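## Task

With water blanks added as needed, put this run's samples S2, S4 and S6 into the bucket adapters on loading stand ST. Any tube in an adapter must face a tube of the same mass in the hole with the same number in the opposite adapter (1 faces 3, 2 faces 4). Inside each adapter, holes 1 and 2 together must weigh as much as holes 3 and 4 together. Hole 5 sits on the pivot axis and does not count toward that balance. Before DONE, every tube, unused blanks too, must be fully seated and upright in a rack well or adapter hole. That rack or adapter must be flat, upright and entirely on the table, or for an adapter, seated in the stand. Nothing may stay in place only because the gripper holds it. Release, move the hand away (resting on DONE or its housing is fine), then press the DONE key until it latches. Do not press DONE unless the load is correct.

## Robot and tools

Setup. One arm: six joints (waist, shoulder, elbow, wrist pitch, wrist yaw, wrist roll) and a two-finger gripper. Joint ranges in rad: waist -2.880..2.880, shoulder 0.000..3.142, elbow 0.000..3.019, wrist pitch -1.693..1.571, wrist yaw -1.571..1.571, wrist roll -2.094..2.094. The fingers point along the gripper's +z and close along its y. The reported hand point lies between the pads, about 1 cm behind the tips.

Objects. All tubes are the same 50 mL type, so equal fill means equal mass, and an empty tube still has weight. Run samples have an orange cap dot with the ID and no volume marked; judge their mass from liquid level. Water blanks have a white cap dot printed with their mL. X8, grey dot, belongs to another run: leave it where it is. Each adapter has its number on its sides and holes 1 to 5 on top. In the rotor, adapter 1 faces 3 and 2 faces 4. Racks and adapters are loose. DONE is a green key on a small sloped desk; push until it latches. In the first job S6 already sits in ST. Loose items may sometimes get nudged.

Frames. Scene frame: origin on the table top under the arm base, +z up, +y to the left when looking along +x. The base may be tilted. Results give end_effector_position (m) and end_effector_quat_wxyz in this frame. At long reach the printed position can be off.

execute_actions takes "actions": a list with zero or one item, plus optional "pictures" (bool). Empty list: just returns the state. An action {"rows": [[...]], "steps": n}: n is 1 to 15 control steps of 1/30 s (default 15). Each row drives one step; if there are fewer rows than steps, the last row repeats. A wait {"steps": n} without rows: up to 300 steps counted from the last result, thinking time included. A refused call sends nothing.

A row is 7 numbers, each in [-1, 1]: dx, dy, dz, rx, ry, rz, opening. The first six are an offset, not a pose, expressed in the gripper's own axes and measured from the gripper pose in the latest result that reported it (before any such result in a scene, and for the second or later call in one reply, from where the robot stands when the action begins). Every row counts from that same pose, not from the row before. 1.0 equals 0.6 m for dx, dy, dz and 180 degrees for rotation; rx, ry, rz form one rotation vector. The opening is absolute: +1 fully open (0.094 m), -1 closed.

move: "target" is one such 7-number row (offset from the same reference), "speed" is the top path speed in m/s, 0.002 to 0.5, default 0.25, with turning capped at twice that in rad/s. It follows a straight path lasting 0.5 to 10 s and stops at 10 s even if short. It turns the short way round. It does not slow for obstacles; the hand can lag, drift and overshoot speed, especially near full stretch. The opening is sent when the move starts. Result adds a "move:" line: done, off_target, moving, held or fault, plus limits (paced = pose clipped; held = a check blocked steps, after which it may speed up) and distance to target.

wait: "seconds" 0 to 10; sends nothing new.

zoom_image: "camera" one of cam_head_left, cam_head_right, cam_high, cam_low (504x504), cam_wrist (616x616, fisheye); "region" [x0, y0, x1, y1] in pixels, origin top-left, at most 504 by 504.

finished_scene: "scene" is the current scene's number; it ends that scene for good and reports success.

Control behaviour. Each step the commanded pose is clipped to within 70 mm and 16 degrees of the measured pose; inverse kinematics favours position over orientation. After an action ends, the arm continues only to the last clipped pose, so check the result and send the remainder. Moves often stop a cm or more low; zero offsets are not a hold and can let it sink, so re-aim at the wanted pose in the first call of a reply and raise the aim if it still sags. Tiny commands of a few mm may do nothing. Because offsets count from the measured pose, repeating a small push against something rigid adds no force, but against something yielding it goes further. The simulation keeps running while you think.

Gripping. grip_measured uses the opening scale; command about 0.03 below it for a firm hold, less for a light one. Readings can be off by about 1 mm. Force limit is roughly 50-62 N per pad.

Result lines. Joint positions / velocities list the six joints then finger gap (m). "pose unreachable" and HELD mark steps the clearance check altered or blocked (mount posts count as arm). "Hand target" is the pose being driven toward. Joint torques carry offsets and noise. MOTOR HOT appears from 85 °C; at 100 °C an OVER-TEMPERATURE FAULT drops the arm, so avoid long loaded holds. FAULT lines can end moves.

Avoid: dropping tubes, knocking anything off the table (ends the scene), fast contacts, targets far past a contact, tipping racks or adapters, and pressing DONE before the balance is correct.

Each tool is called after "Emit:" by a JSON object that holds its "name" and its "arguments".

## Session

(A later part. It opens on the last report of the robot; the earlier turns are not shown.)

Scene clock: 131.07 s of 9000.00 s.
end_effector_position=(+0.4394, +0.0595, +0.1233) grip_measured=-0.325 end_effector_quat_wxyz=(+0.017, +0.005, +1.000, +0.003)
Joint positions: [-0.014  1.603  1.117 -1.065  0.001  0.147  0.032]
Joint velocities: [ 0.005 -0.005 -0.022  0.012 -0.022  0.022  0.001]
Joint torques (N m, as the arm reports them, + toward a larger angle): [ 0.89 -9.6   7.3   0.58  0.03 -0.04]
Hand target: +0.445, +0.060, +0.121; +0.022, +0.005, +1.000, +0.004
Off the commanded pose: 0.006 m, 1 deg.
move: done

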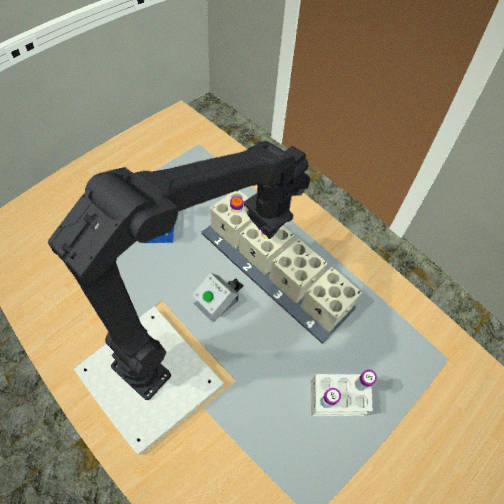

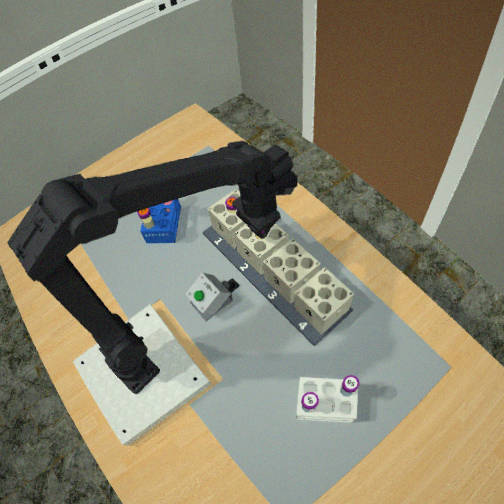

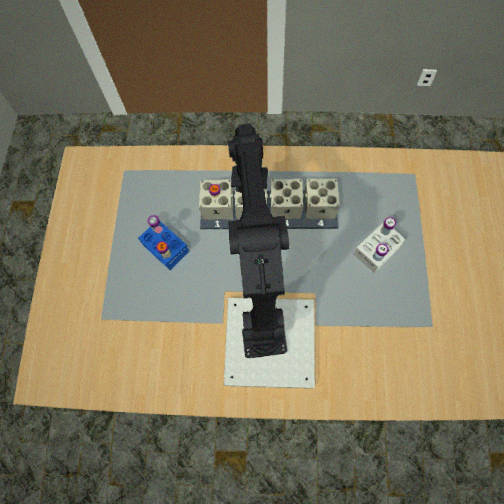

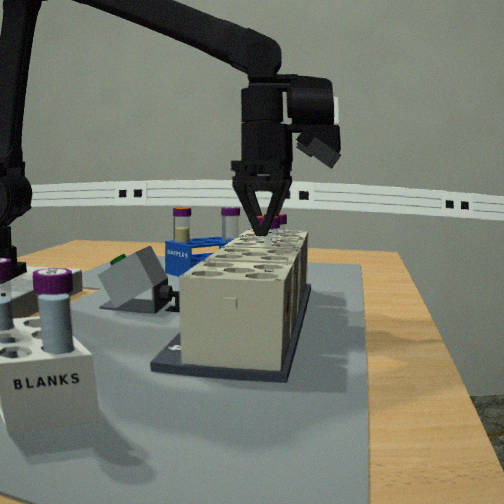

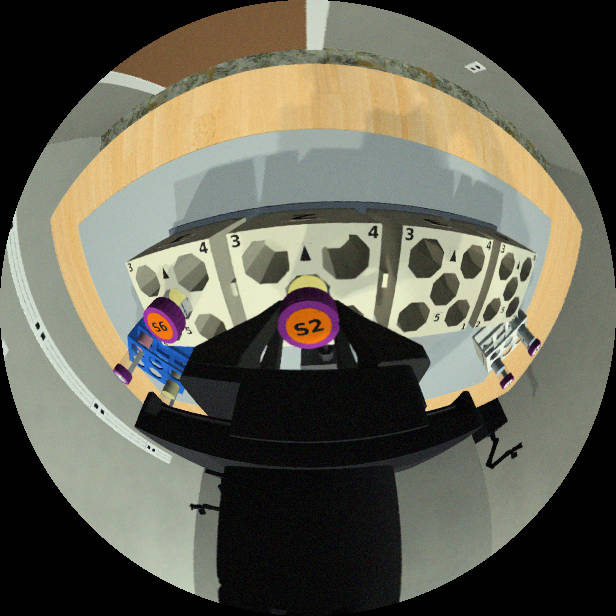

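Emit:
{"name": "move", "arguments": {"target": [-0.005,0,0,0,0,0,0.2]}}

Emit:
{"name": "move", "arguments": {"target": [-0.02,0,-0.14,0,0,0,0.2], "speed": 0.15}}

Emit:
{"name": "move", "arguments": {"target": [0.315,0.425,-0.01,-0.01,-0.008,0,0.2]}}

Scene clock: 137.13 s of 9000.00 s.
end_effector_position=(+0.4391, +0.0595, +0.1231) grip_measured=+0.198 end_effector_quat_wxyz=(+0.016, +0.005, +1.000, +0.003)
Joint positions: [-0.014  1.603  1.116 -1.065  0.001  0.147  0.056]
Joint velocities: [ 0.015 -0.005 -0.017  0.002 -0.081 -0.066  0.001]
Joint torques (N m, as the arm reports them, + toward a larger angle): [ 0.95 -9.75  7.54 -0.09  0.04 -0.05]
Hand target: +0.442, +0.059, +0.123; +0.017, +0.005, +1.000, +0.003
Off the commanded pose: 0.003 m, 0 deg.
After step 90, 2.37 s passed at rest.
move: done

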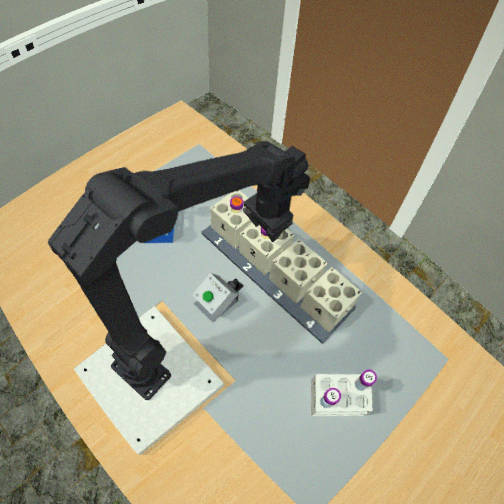

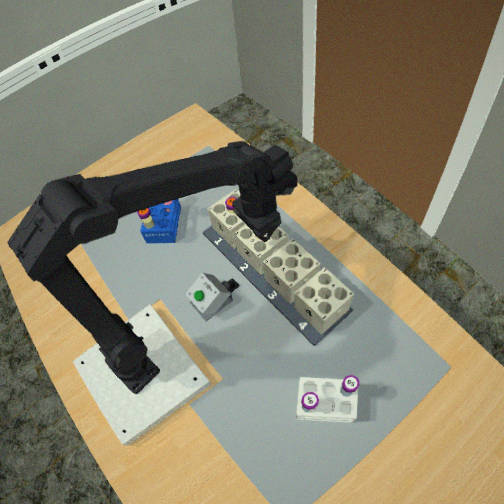

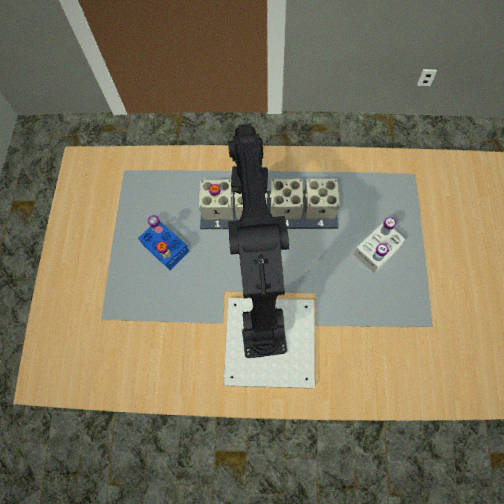

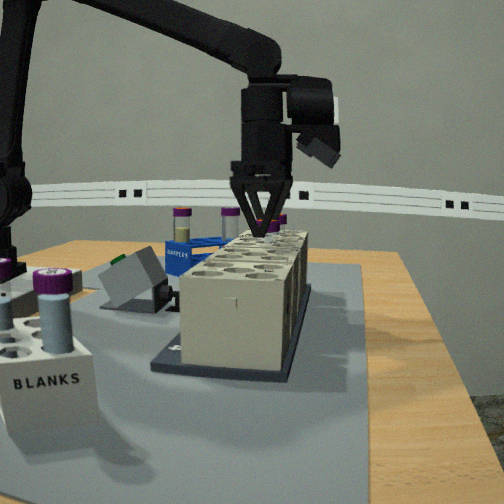

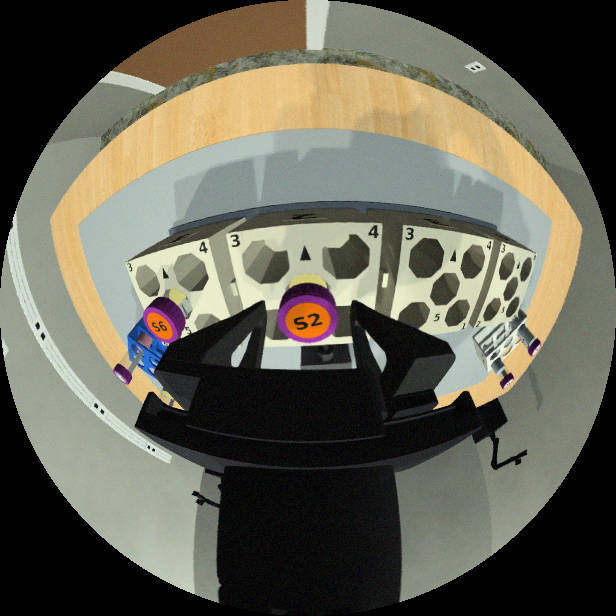

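Scene clock: 138.10 s of 9000.00 s.
end_effector_position=(+0.4376, +0.0591, +0.1913) grip_measured=+0.198 end_effector_quat_wxyz=(+0.001, +0.005, +1.000, +0.001)
Joint positions: [-0.014  1.55   1.248 -1.28   0.001  0.147  0.056]
Joint velocities: [-0.015 -0.005  0.007 -0.002 -0.022 -0.11   0.001]
Joint torques (N m, as the arm reports them, + toward a larger angle): [  0.79 -10.73   9.97  -0.45   0.05  -0.06]
Hand target: +0.447, +0.059, +0.208; +0.017, +0.005, +1.000, +0.003
Off the commanded pose: 0.019 m, 2 deg.
move: off_target

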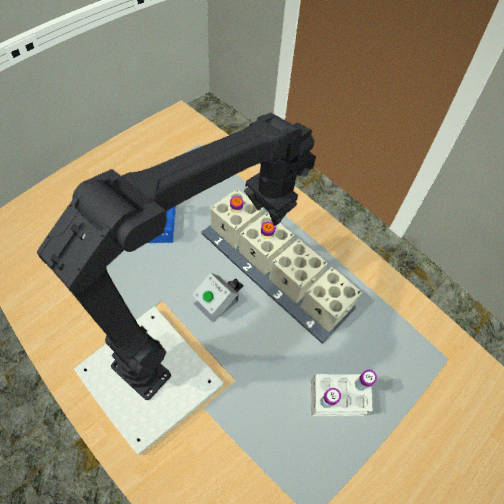

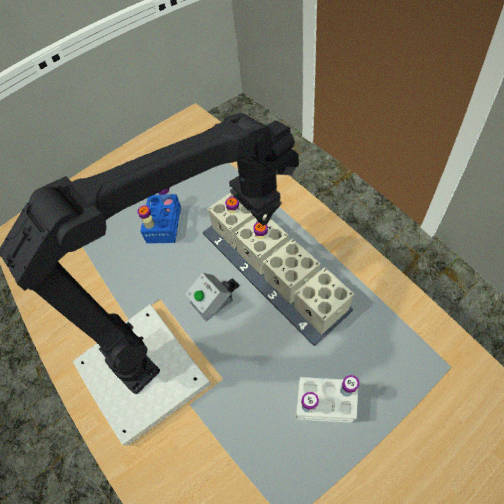

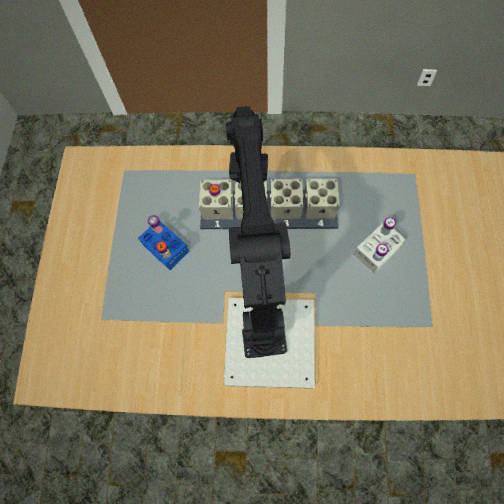

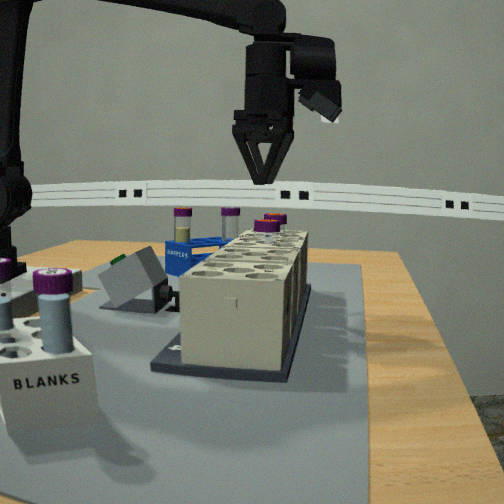

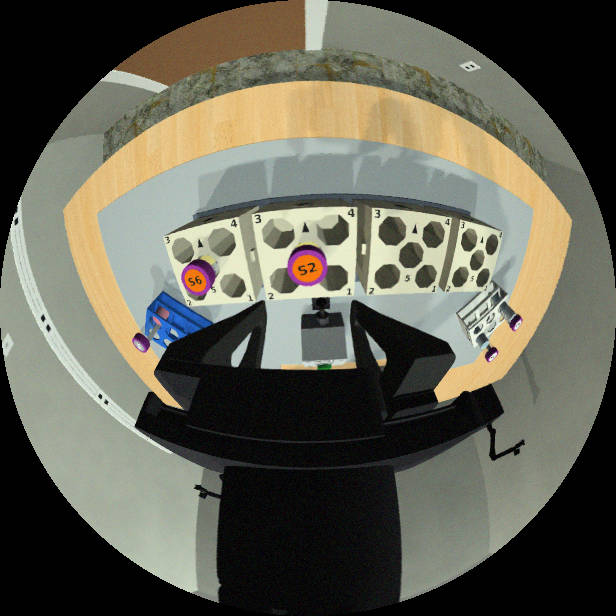

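Scene clock: 140.00 s of 9000.00 s.
end_effector_position=(+0.2406, +0.3068, +0.1846) grip_measured=+0.198 end_effector_quat_wxyz=(-0.002, -0.004, +1.000, -0.001)
Joint positions: [ 0.749  1.425  1.095 -1.257 -0.01   0.892  0.056]
Joint velocities: [-0.015 -0.005 -0.012  0.007 -0.007  0.051  0.001]
Joint torques (N m, as the arm reports them, + toward a larger angle): [ 0.42 -7.71 10.01  0.3   0.21  0.05]
Hand target: +0.253, +0.318, +0.196; +0.012, +0.005, +1.000, +0.015
Off the commanded pose: 0.019 m, 3 deg.
move: off_target

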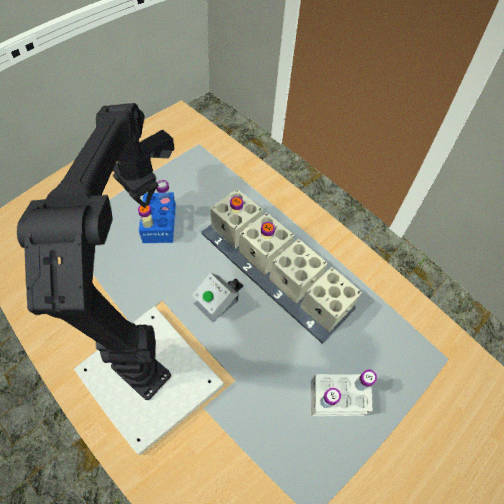

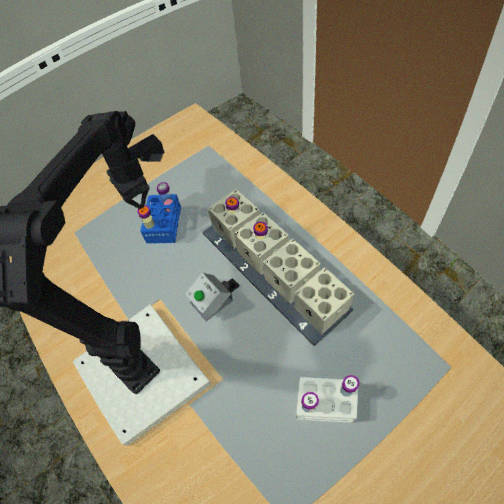

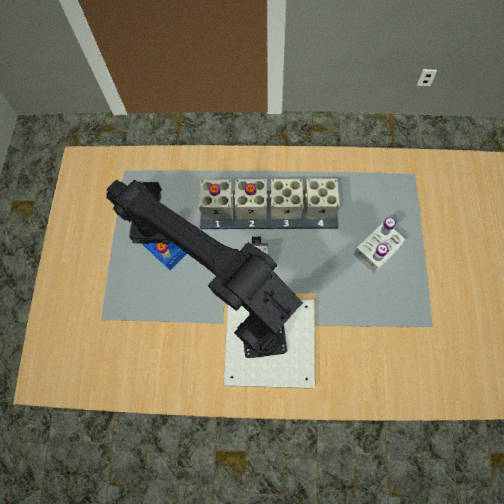

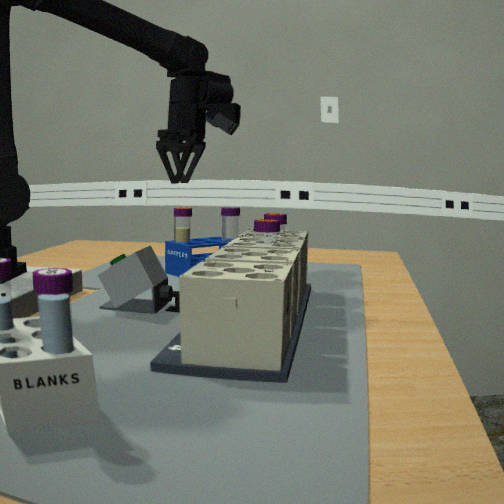

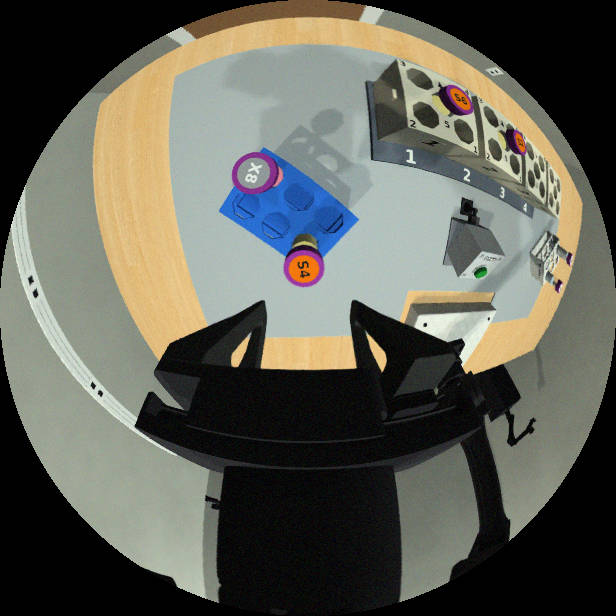

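Emit:
{"name": "move", "arguments": {"target": [-0.018,0.014,0.112,-0.009,-0.009,0,0.2], "speed": 0.08}}

Scene clock: 143.37 s of 9000.00 s.
end_effector_position=(+0.2468, +0.3135, +0.1202) grip_measured=+0.198 end_effector_quat_wxyz=(+0.009, -0.002, +1.000, +0.012)
Joint positions: [ 0.749  1.498  0.988 -1.043 -0.009  0.895  0.056]
Joint velocities: [ 0.005 -0.005 -0.002  0.012 -0.007 -0.022 -0.002]
Joint torques (N m, as the arm reports them, + toward a larger angle): [ 0.47 -7.99  7.01  0.42  0.21 -0.11]
Hand target: +0.252, +0.315, +0.117; +0.012, -0.004, +1.000, +0.013
Off the commanded pose: 0.005 m, 0 deg.
move: done

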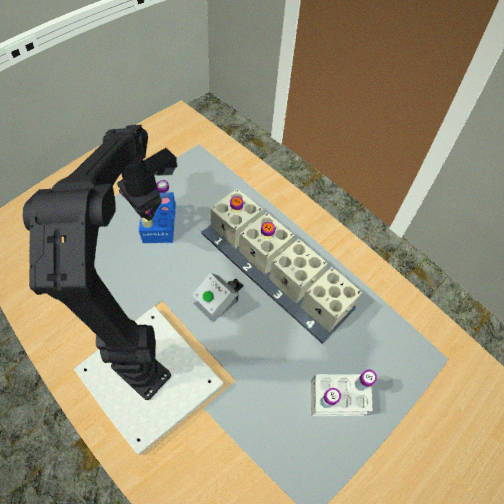

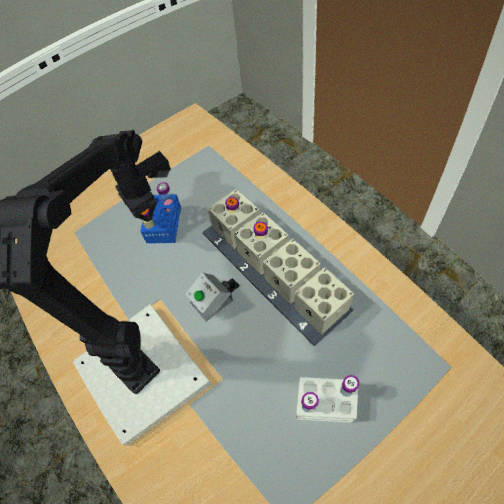

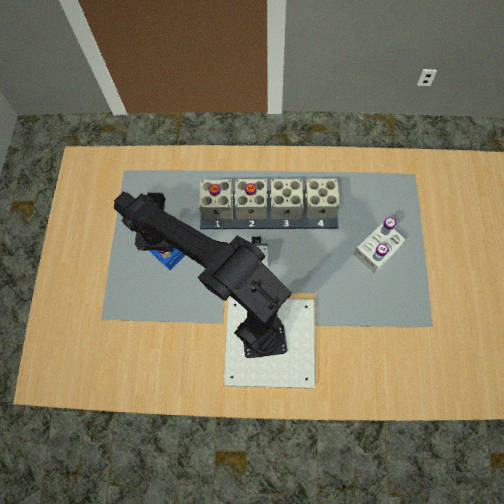

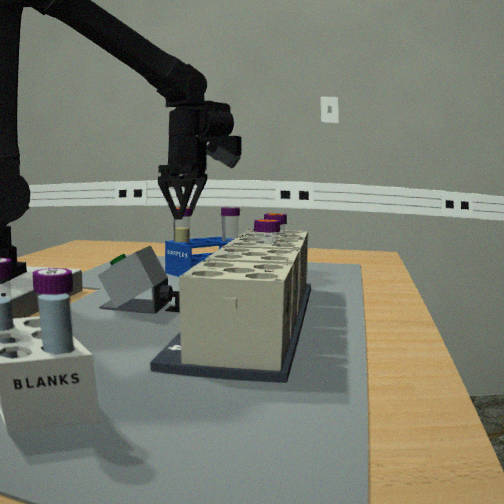

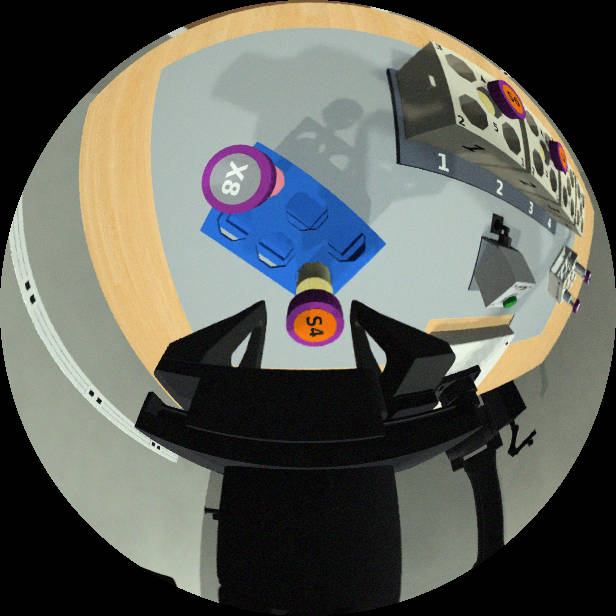

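Emit:
{"name": "move", "arguments": {"target": [-0.01,-0.008,0.01,0,0,0,0.2], "speed": 0.05}}

Emit:
{"name": "move", "arguments": {"target": [-0.004,0,0,0,0,0,-0.34]}}

Emit:
{"name": "move", "arguments": {"target": [-0.015,0.015,-0.27,-0.008,-0.008,0,-0.34], "speed": 0.1}}

Scene clock: 147.40 s of 9000.00 s.
end_effector_position=(+0.2490, +0.3075, +0.1169) grip_measured=+0.198 end_effector_quat_wxyz=(+0.007, +0.000, +1.000, +0.010)
Joint positions: [ 0.736  1.498  0.978 -1.039 -0.009  0.886  0.056]
Joint velocities: [ 0.005 -0.024  0.007  0.002  0.022 -0.037 -0.001]
Joint torques (N m, as the arm reports them, + toward a larger angle): [ 0.4  -7.96  6.82  0.37  0.09 -0.12]
Hand target: +0.253, +0.309, +0.114; +0.009, -0.002, +1.000, +0.012
Off the commanded pose: 0.005 m, 0 deg.
After step 90, 0.33 s passed at rest.
move: done

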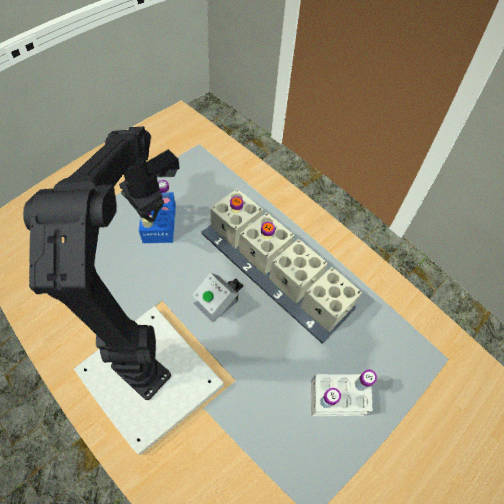

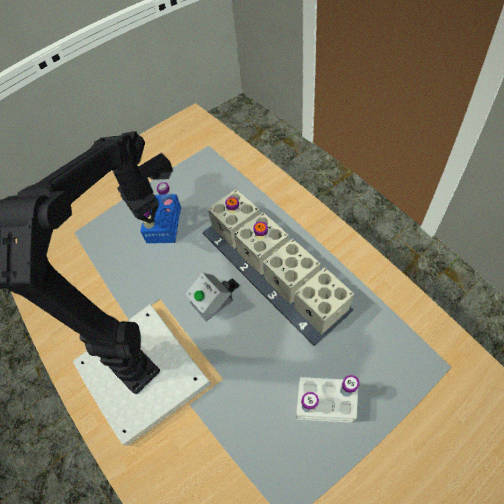

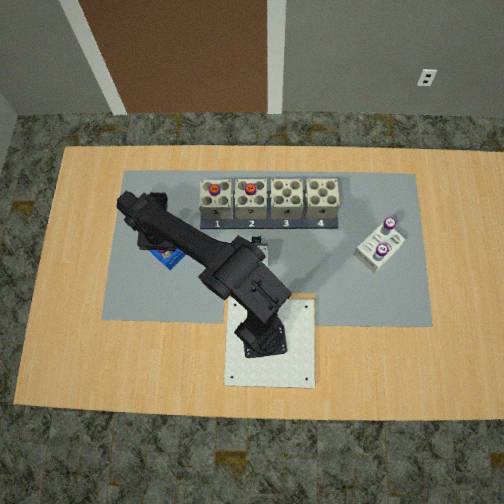

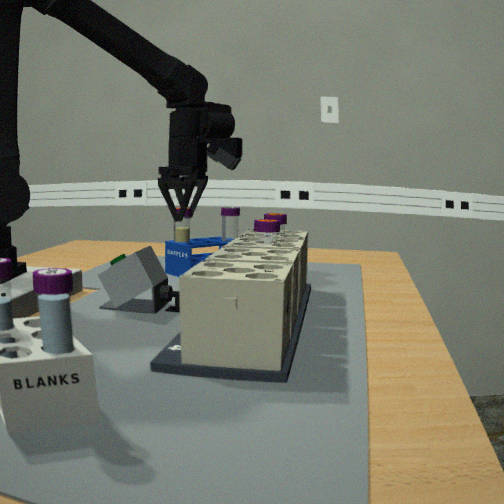

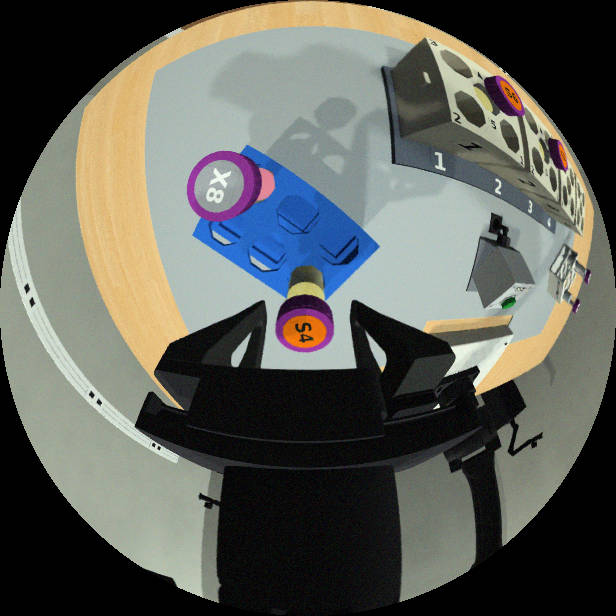

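Scene clock: 148.10 s of 9000.00 s.
end_effector_position=(+0.2489, +0.3074, +0.1168) grip_measured=-0.321 end_effector_quat_wxyz=(+0.007, +0.000, +1.000, +0.010)
Joint positions: [ 0.736  1.498  0.978 -1.039 -0.009  0.886  0.032]
Joint velocities: [-0.005 -0.005 -0.007 -0.012 -0.037  0.066  0.   ]
Joint torques (N m, as the arm reports them, + toward a larger angle): [ 0.43 -8.34  7.   -0.08  0.09 -0.08]
Hand target: +0.251, +0.307, +0.117; +0.007, +0.000, +1.000, +0.010
Off the commanded pose: 0.003 m, 0 deg.
move: done

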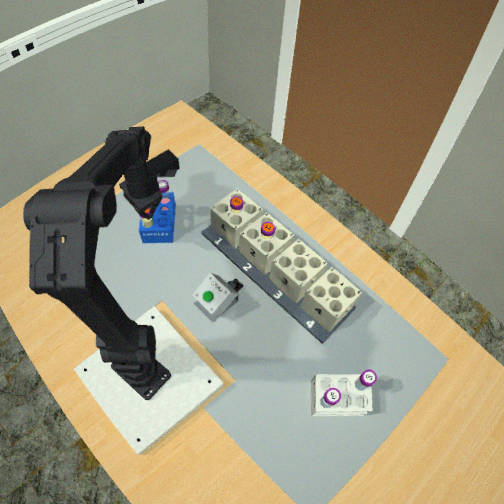

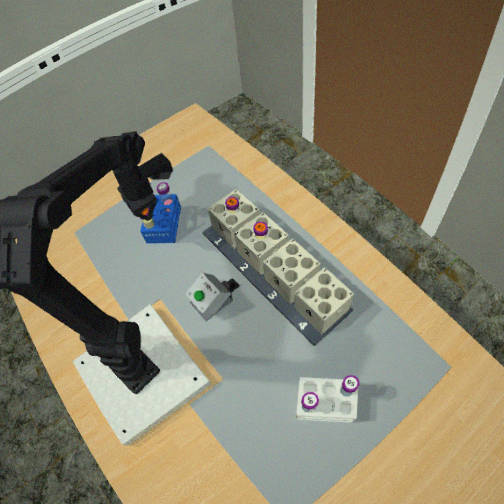

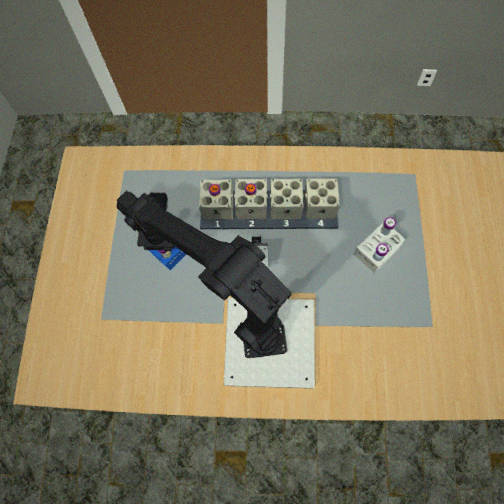

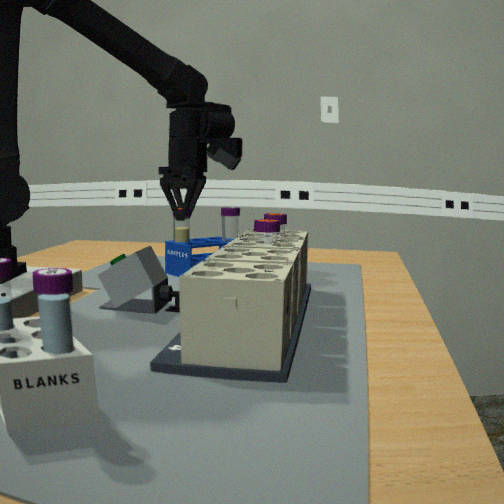

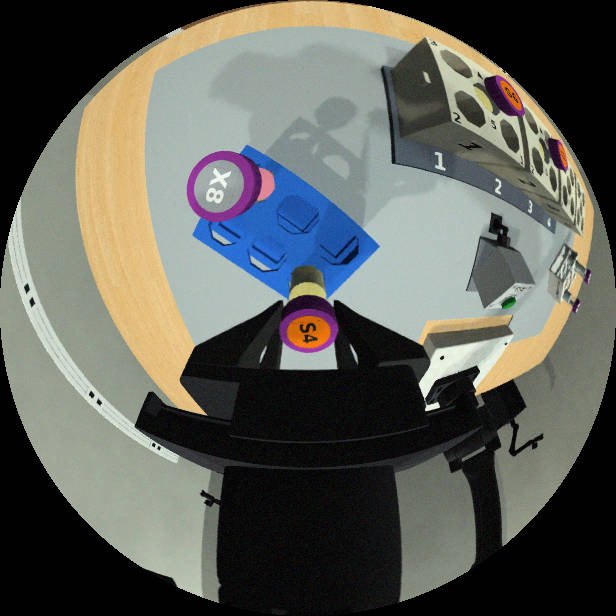

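Scene clock: 150.10 s of 9000.00 s.
end_effector_position=(+0.2471, +0.3064, +0.2547) grip_measured=-0.321 end_effector_quat_wxyz=(+0.002, +0.000, +1.000, +0.003)
Joint positions: [ 0.736  1.387  1.245 -1.435 -0.008  0.886  0.032]
Joint velocities: [-0.005 -0.015  0.002 -0.017 -0.022 -0.022 -0.   ]
Joint torques (N m, as the arm reports them, + toward a larger angle): [ 0.7  -9.22 10.94 -0.48  0.19 -0.07]
Hand target: +0.254, +0.312, +0.279; +0.020, +0.000, +1.000, +0.022
Off the commanded pose: 0.027 m, 3 deg.
move: off_target

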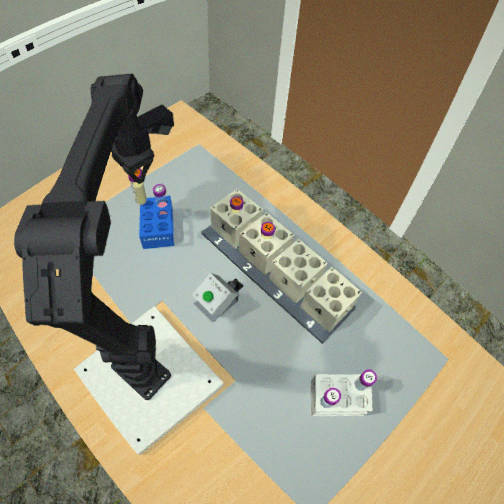

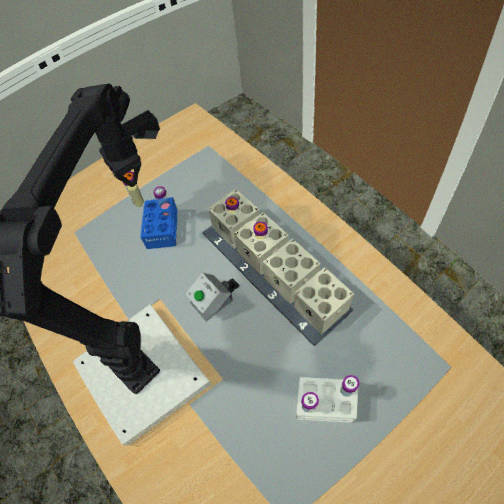

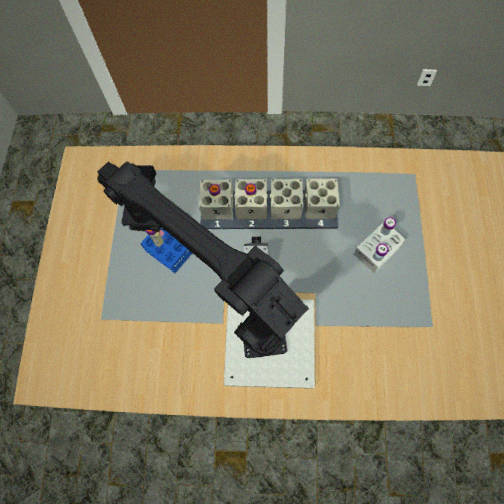

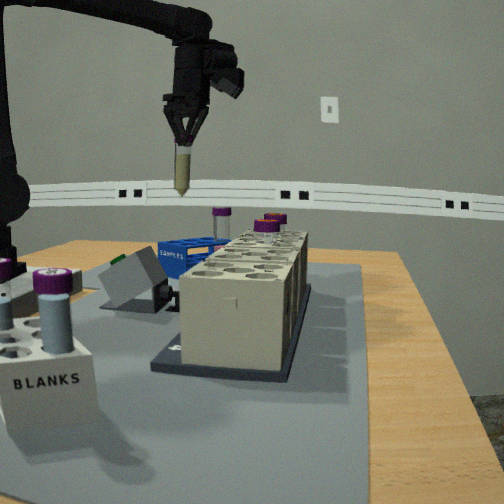

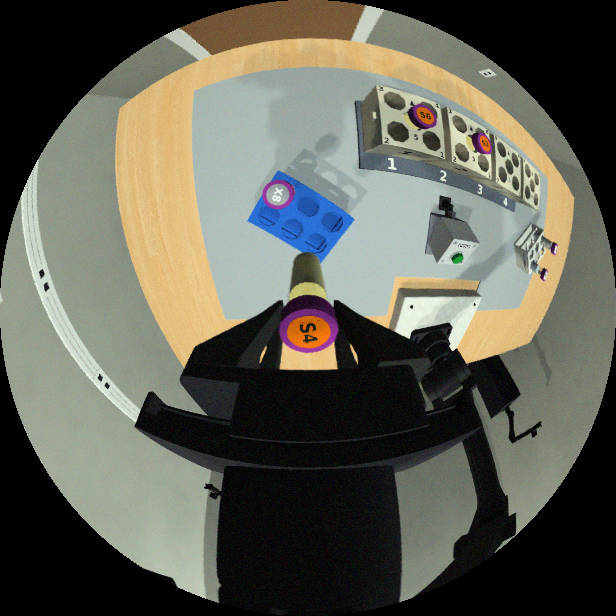

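Emit:
{"name": "move", "arguments": {"target": [-0.352,-0.78,-0.02,0.006,-0.022,0,-0.35]}}

Emit:
{"name": "zoom_image", "arguments": {"camera": "cam_low", "region": [160, 80, 340, 300]}}

Scene clock: 156.60 s of 9000.00 s.
end_effector_position=(+0.4373, -0.1615, +0.2498) grip_measured=-0.321 end_effector_quat_wxyz=(+0.017, +0.009, +1.000, +0.001)
Joint positions: [-0.501  1.559  1.418 -1.409 -0.004 -0.332  0.032]
Joint velocities: [-0.024 -0.005 -0.002  0.022 -0.007  0.007  0.   ]
Joint torques (N m, as the arm reports them, + toward a larger angle): [  1.56 -10.12  11.18   0.04  -0.12  -0.13]
Hand target: +0.453, -0.164, +0.266; +0.039, +0.000, +0.999, -0.005
Off the commanded pose: 0.026 m, 3 deg.
After step 90, 0.90 s passed at rest.
move: off_target

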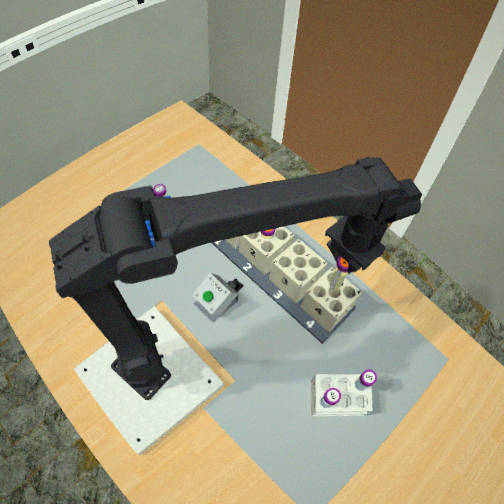

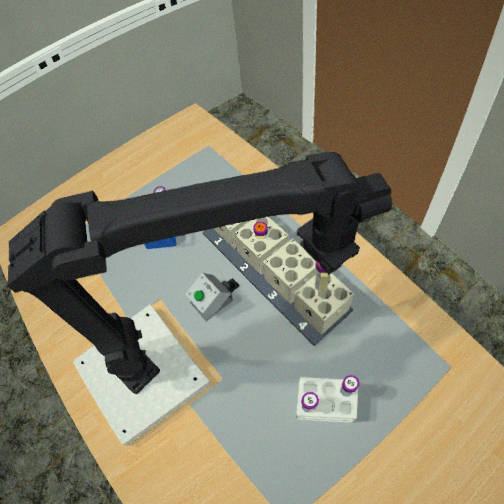

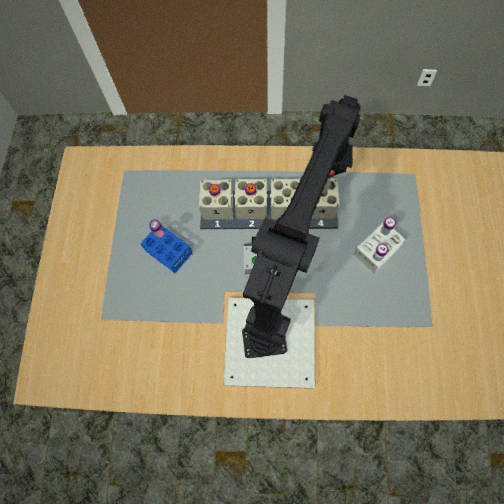

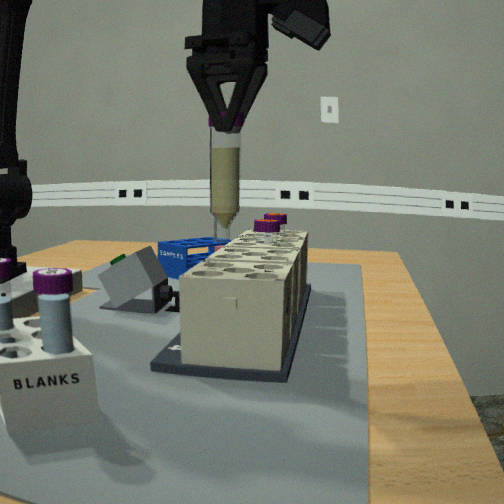

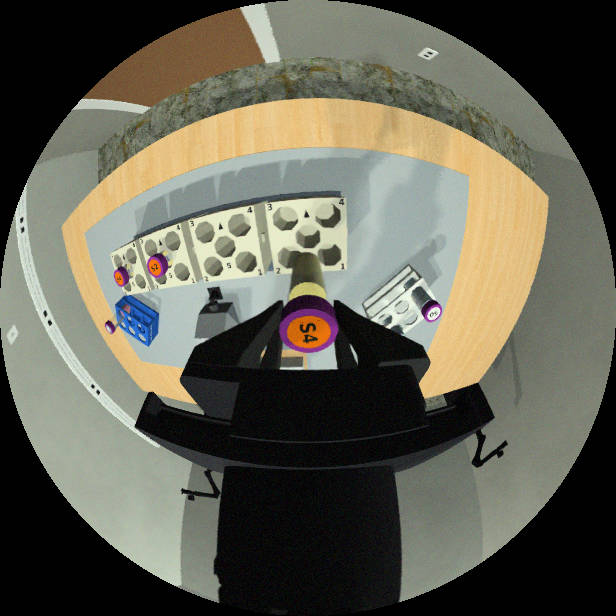

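Region (160, 80, 340, 300) of cam_low's 504x504 image, scaled by 2.291, with more detail than that image has; it fills the left 412 columns of this view, and the rest is white.

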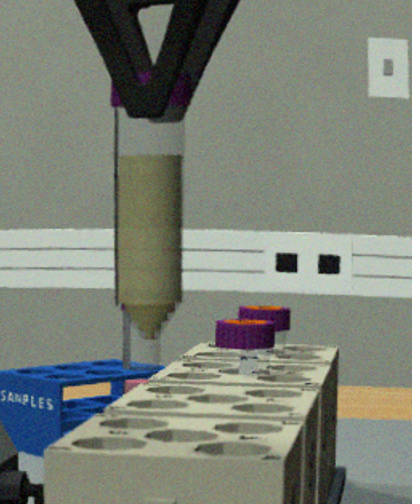

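Emit:
{"name": "move", "arguments": {"target": [-0.028,-0.004,0.045,0,-0.006,0,-0.35], "speed": 0.05}}

Emit:
{"name": "zoom_image", "arguments": {"camera": "cam_wrist", "region": [230, 180, 400, 350]}}

Scene clock: 161.17 s of 9000.00 s.
end_effector_position=(+0.4486, -0.1650, +0.2256) grip_measured=-0.321 end_effector_quat_wxyz=(+0.021, +0.008, +1.000, +0.001)
Joint positions: [-0.501  1.594  1.394 -1.342 -0.007 -0.335  0.032]
Joint velocities: [ 0.005 -0.015 -0.002 -0.012 -0.051  0.007 -0.001]
Joint torques (N m, as the arm reports them, + toward a larger angle): [  1.48 -10.14   7.92   0.49  -0.12   0.03]
Hand target: +0.455, -0.165, +0.223; +0.026, +0.009, +1.000, +0.001
Off the commanded pose: 0.007 m, 1 deg.
After step 90, 0.57 s passed at rest.
move: done

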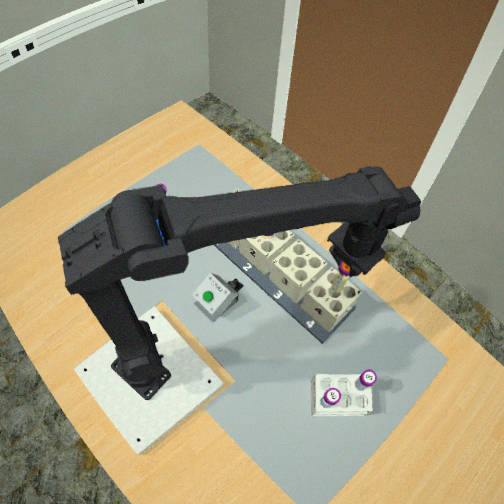

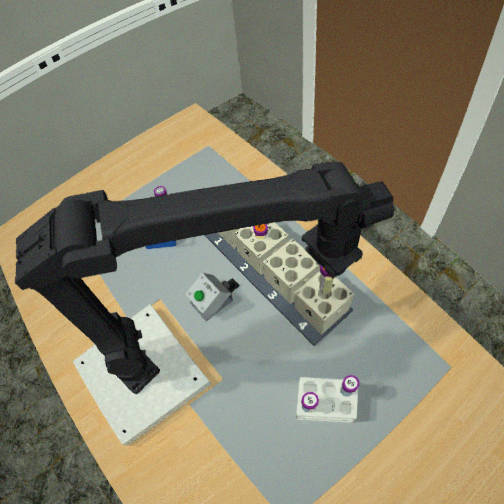

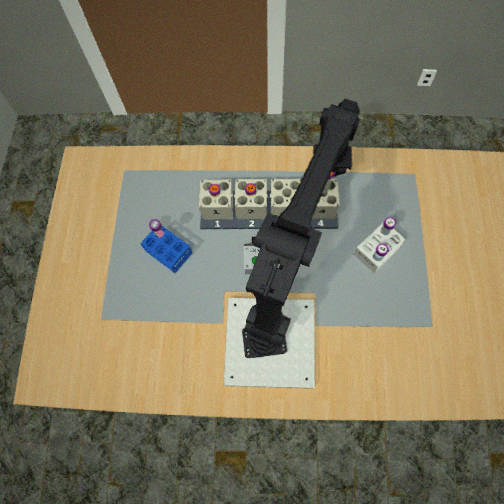

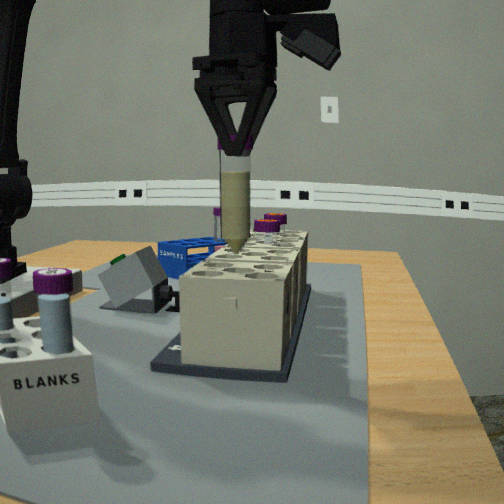

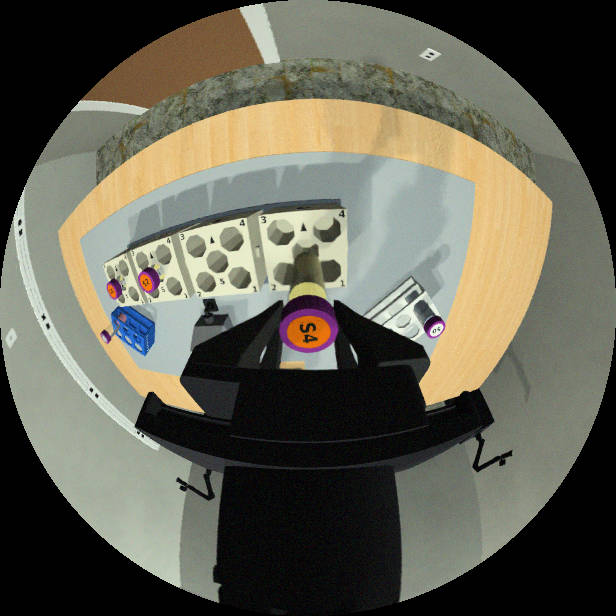

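Region (230, 180, 400, 350) of cam_wrist's 616x616 image, scaled by 2.965, with more detail than that image has.

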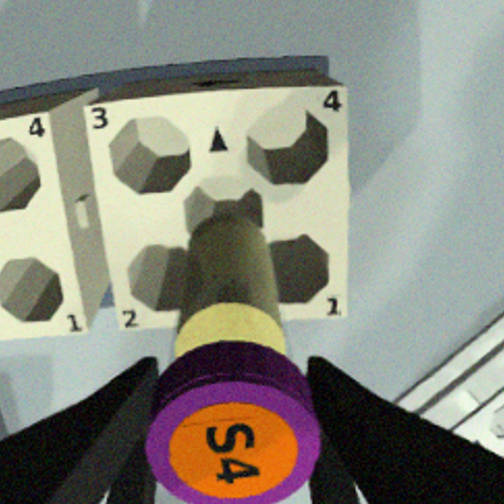

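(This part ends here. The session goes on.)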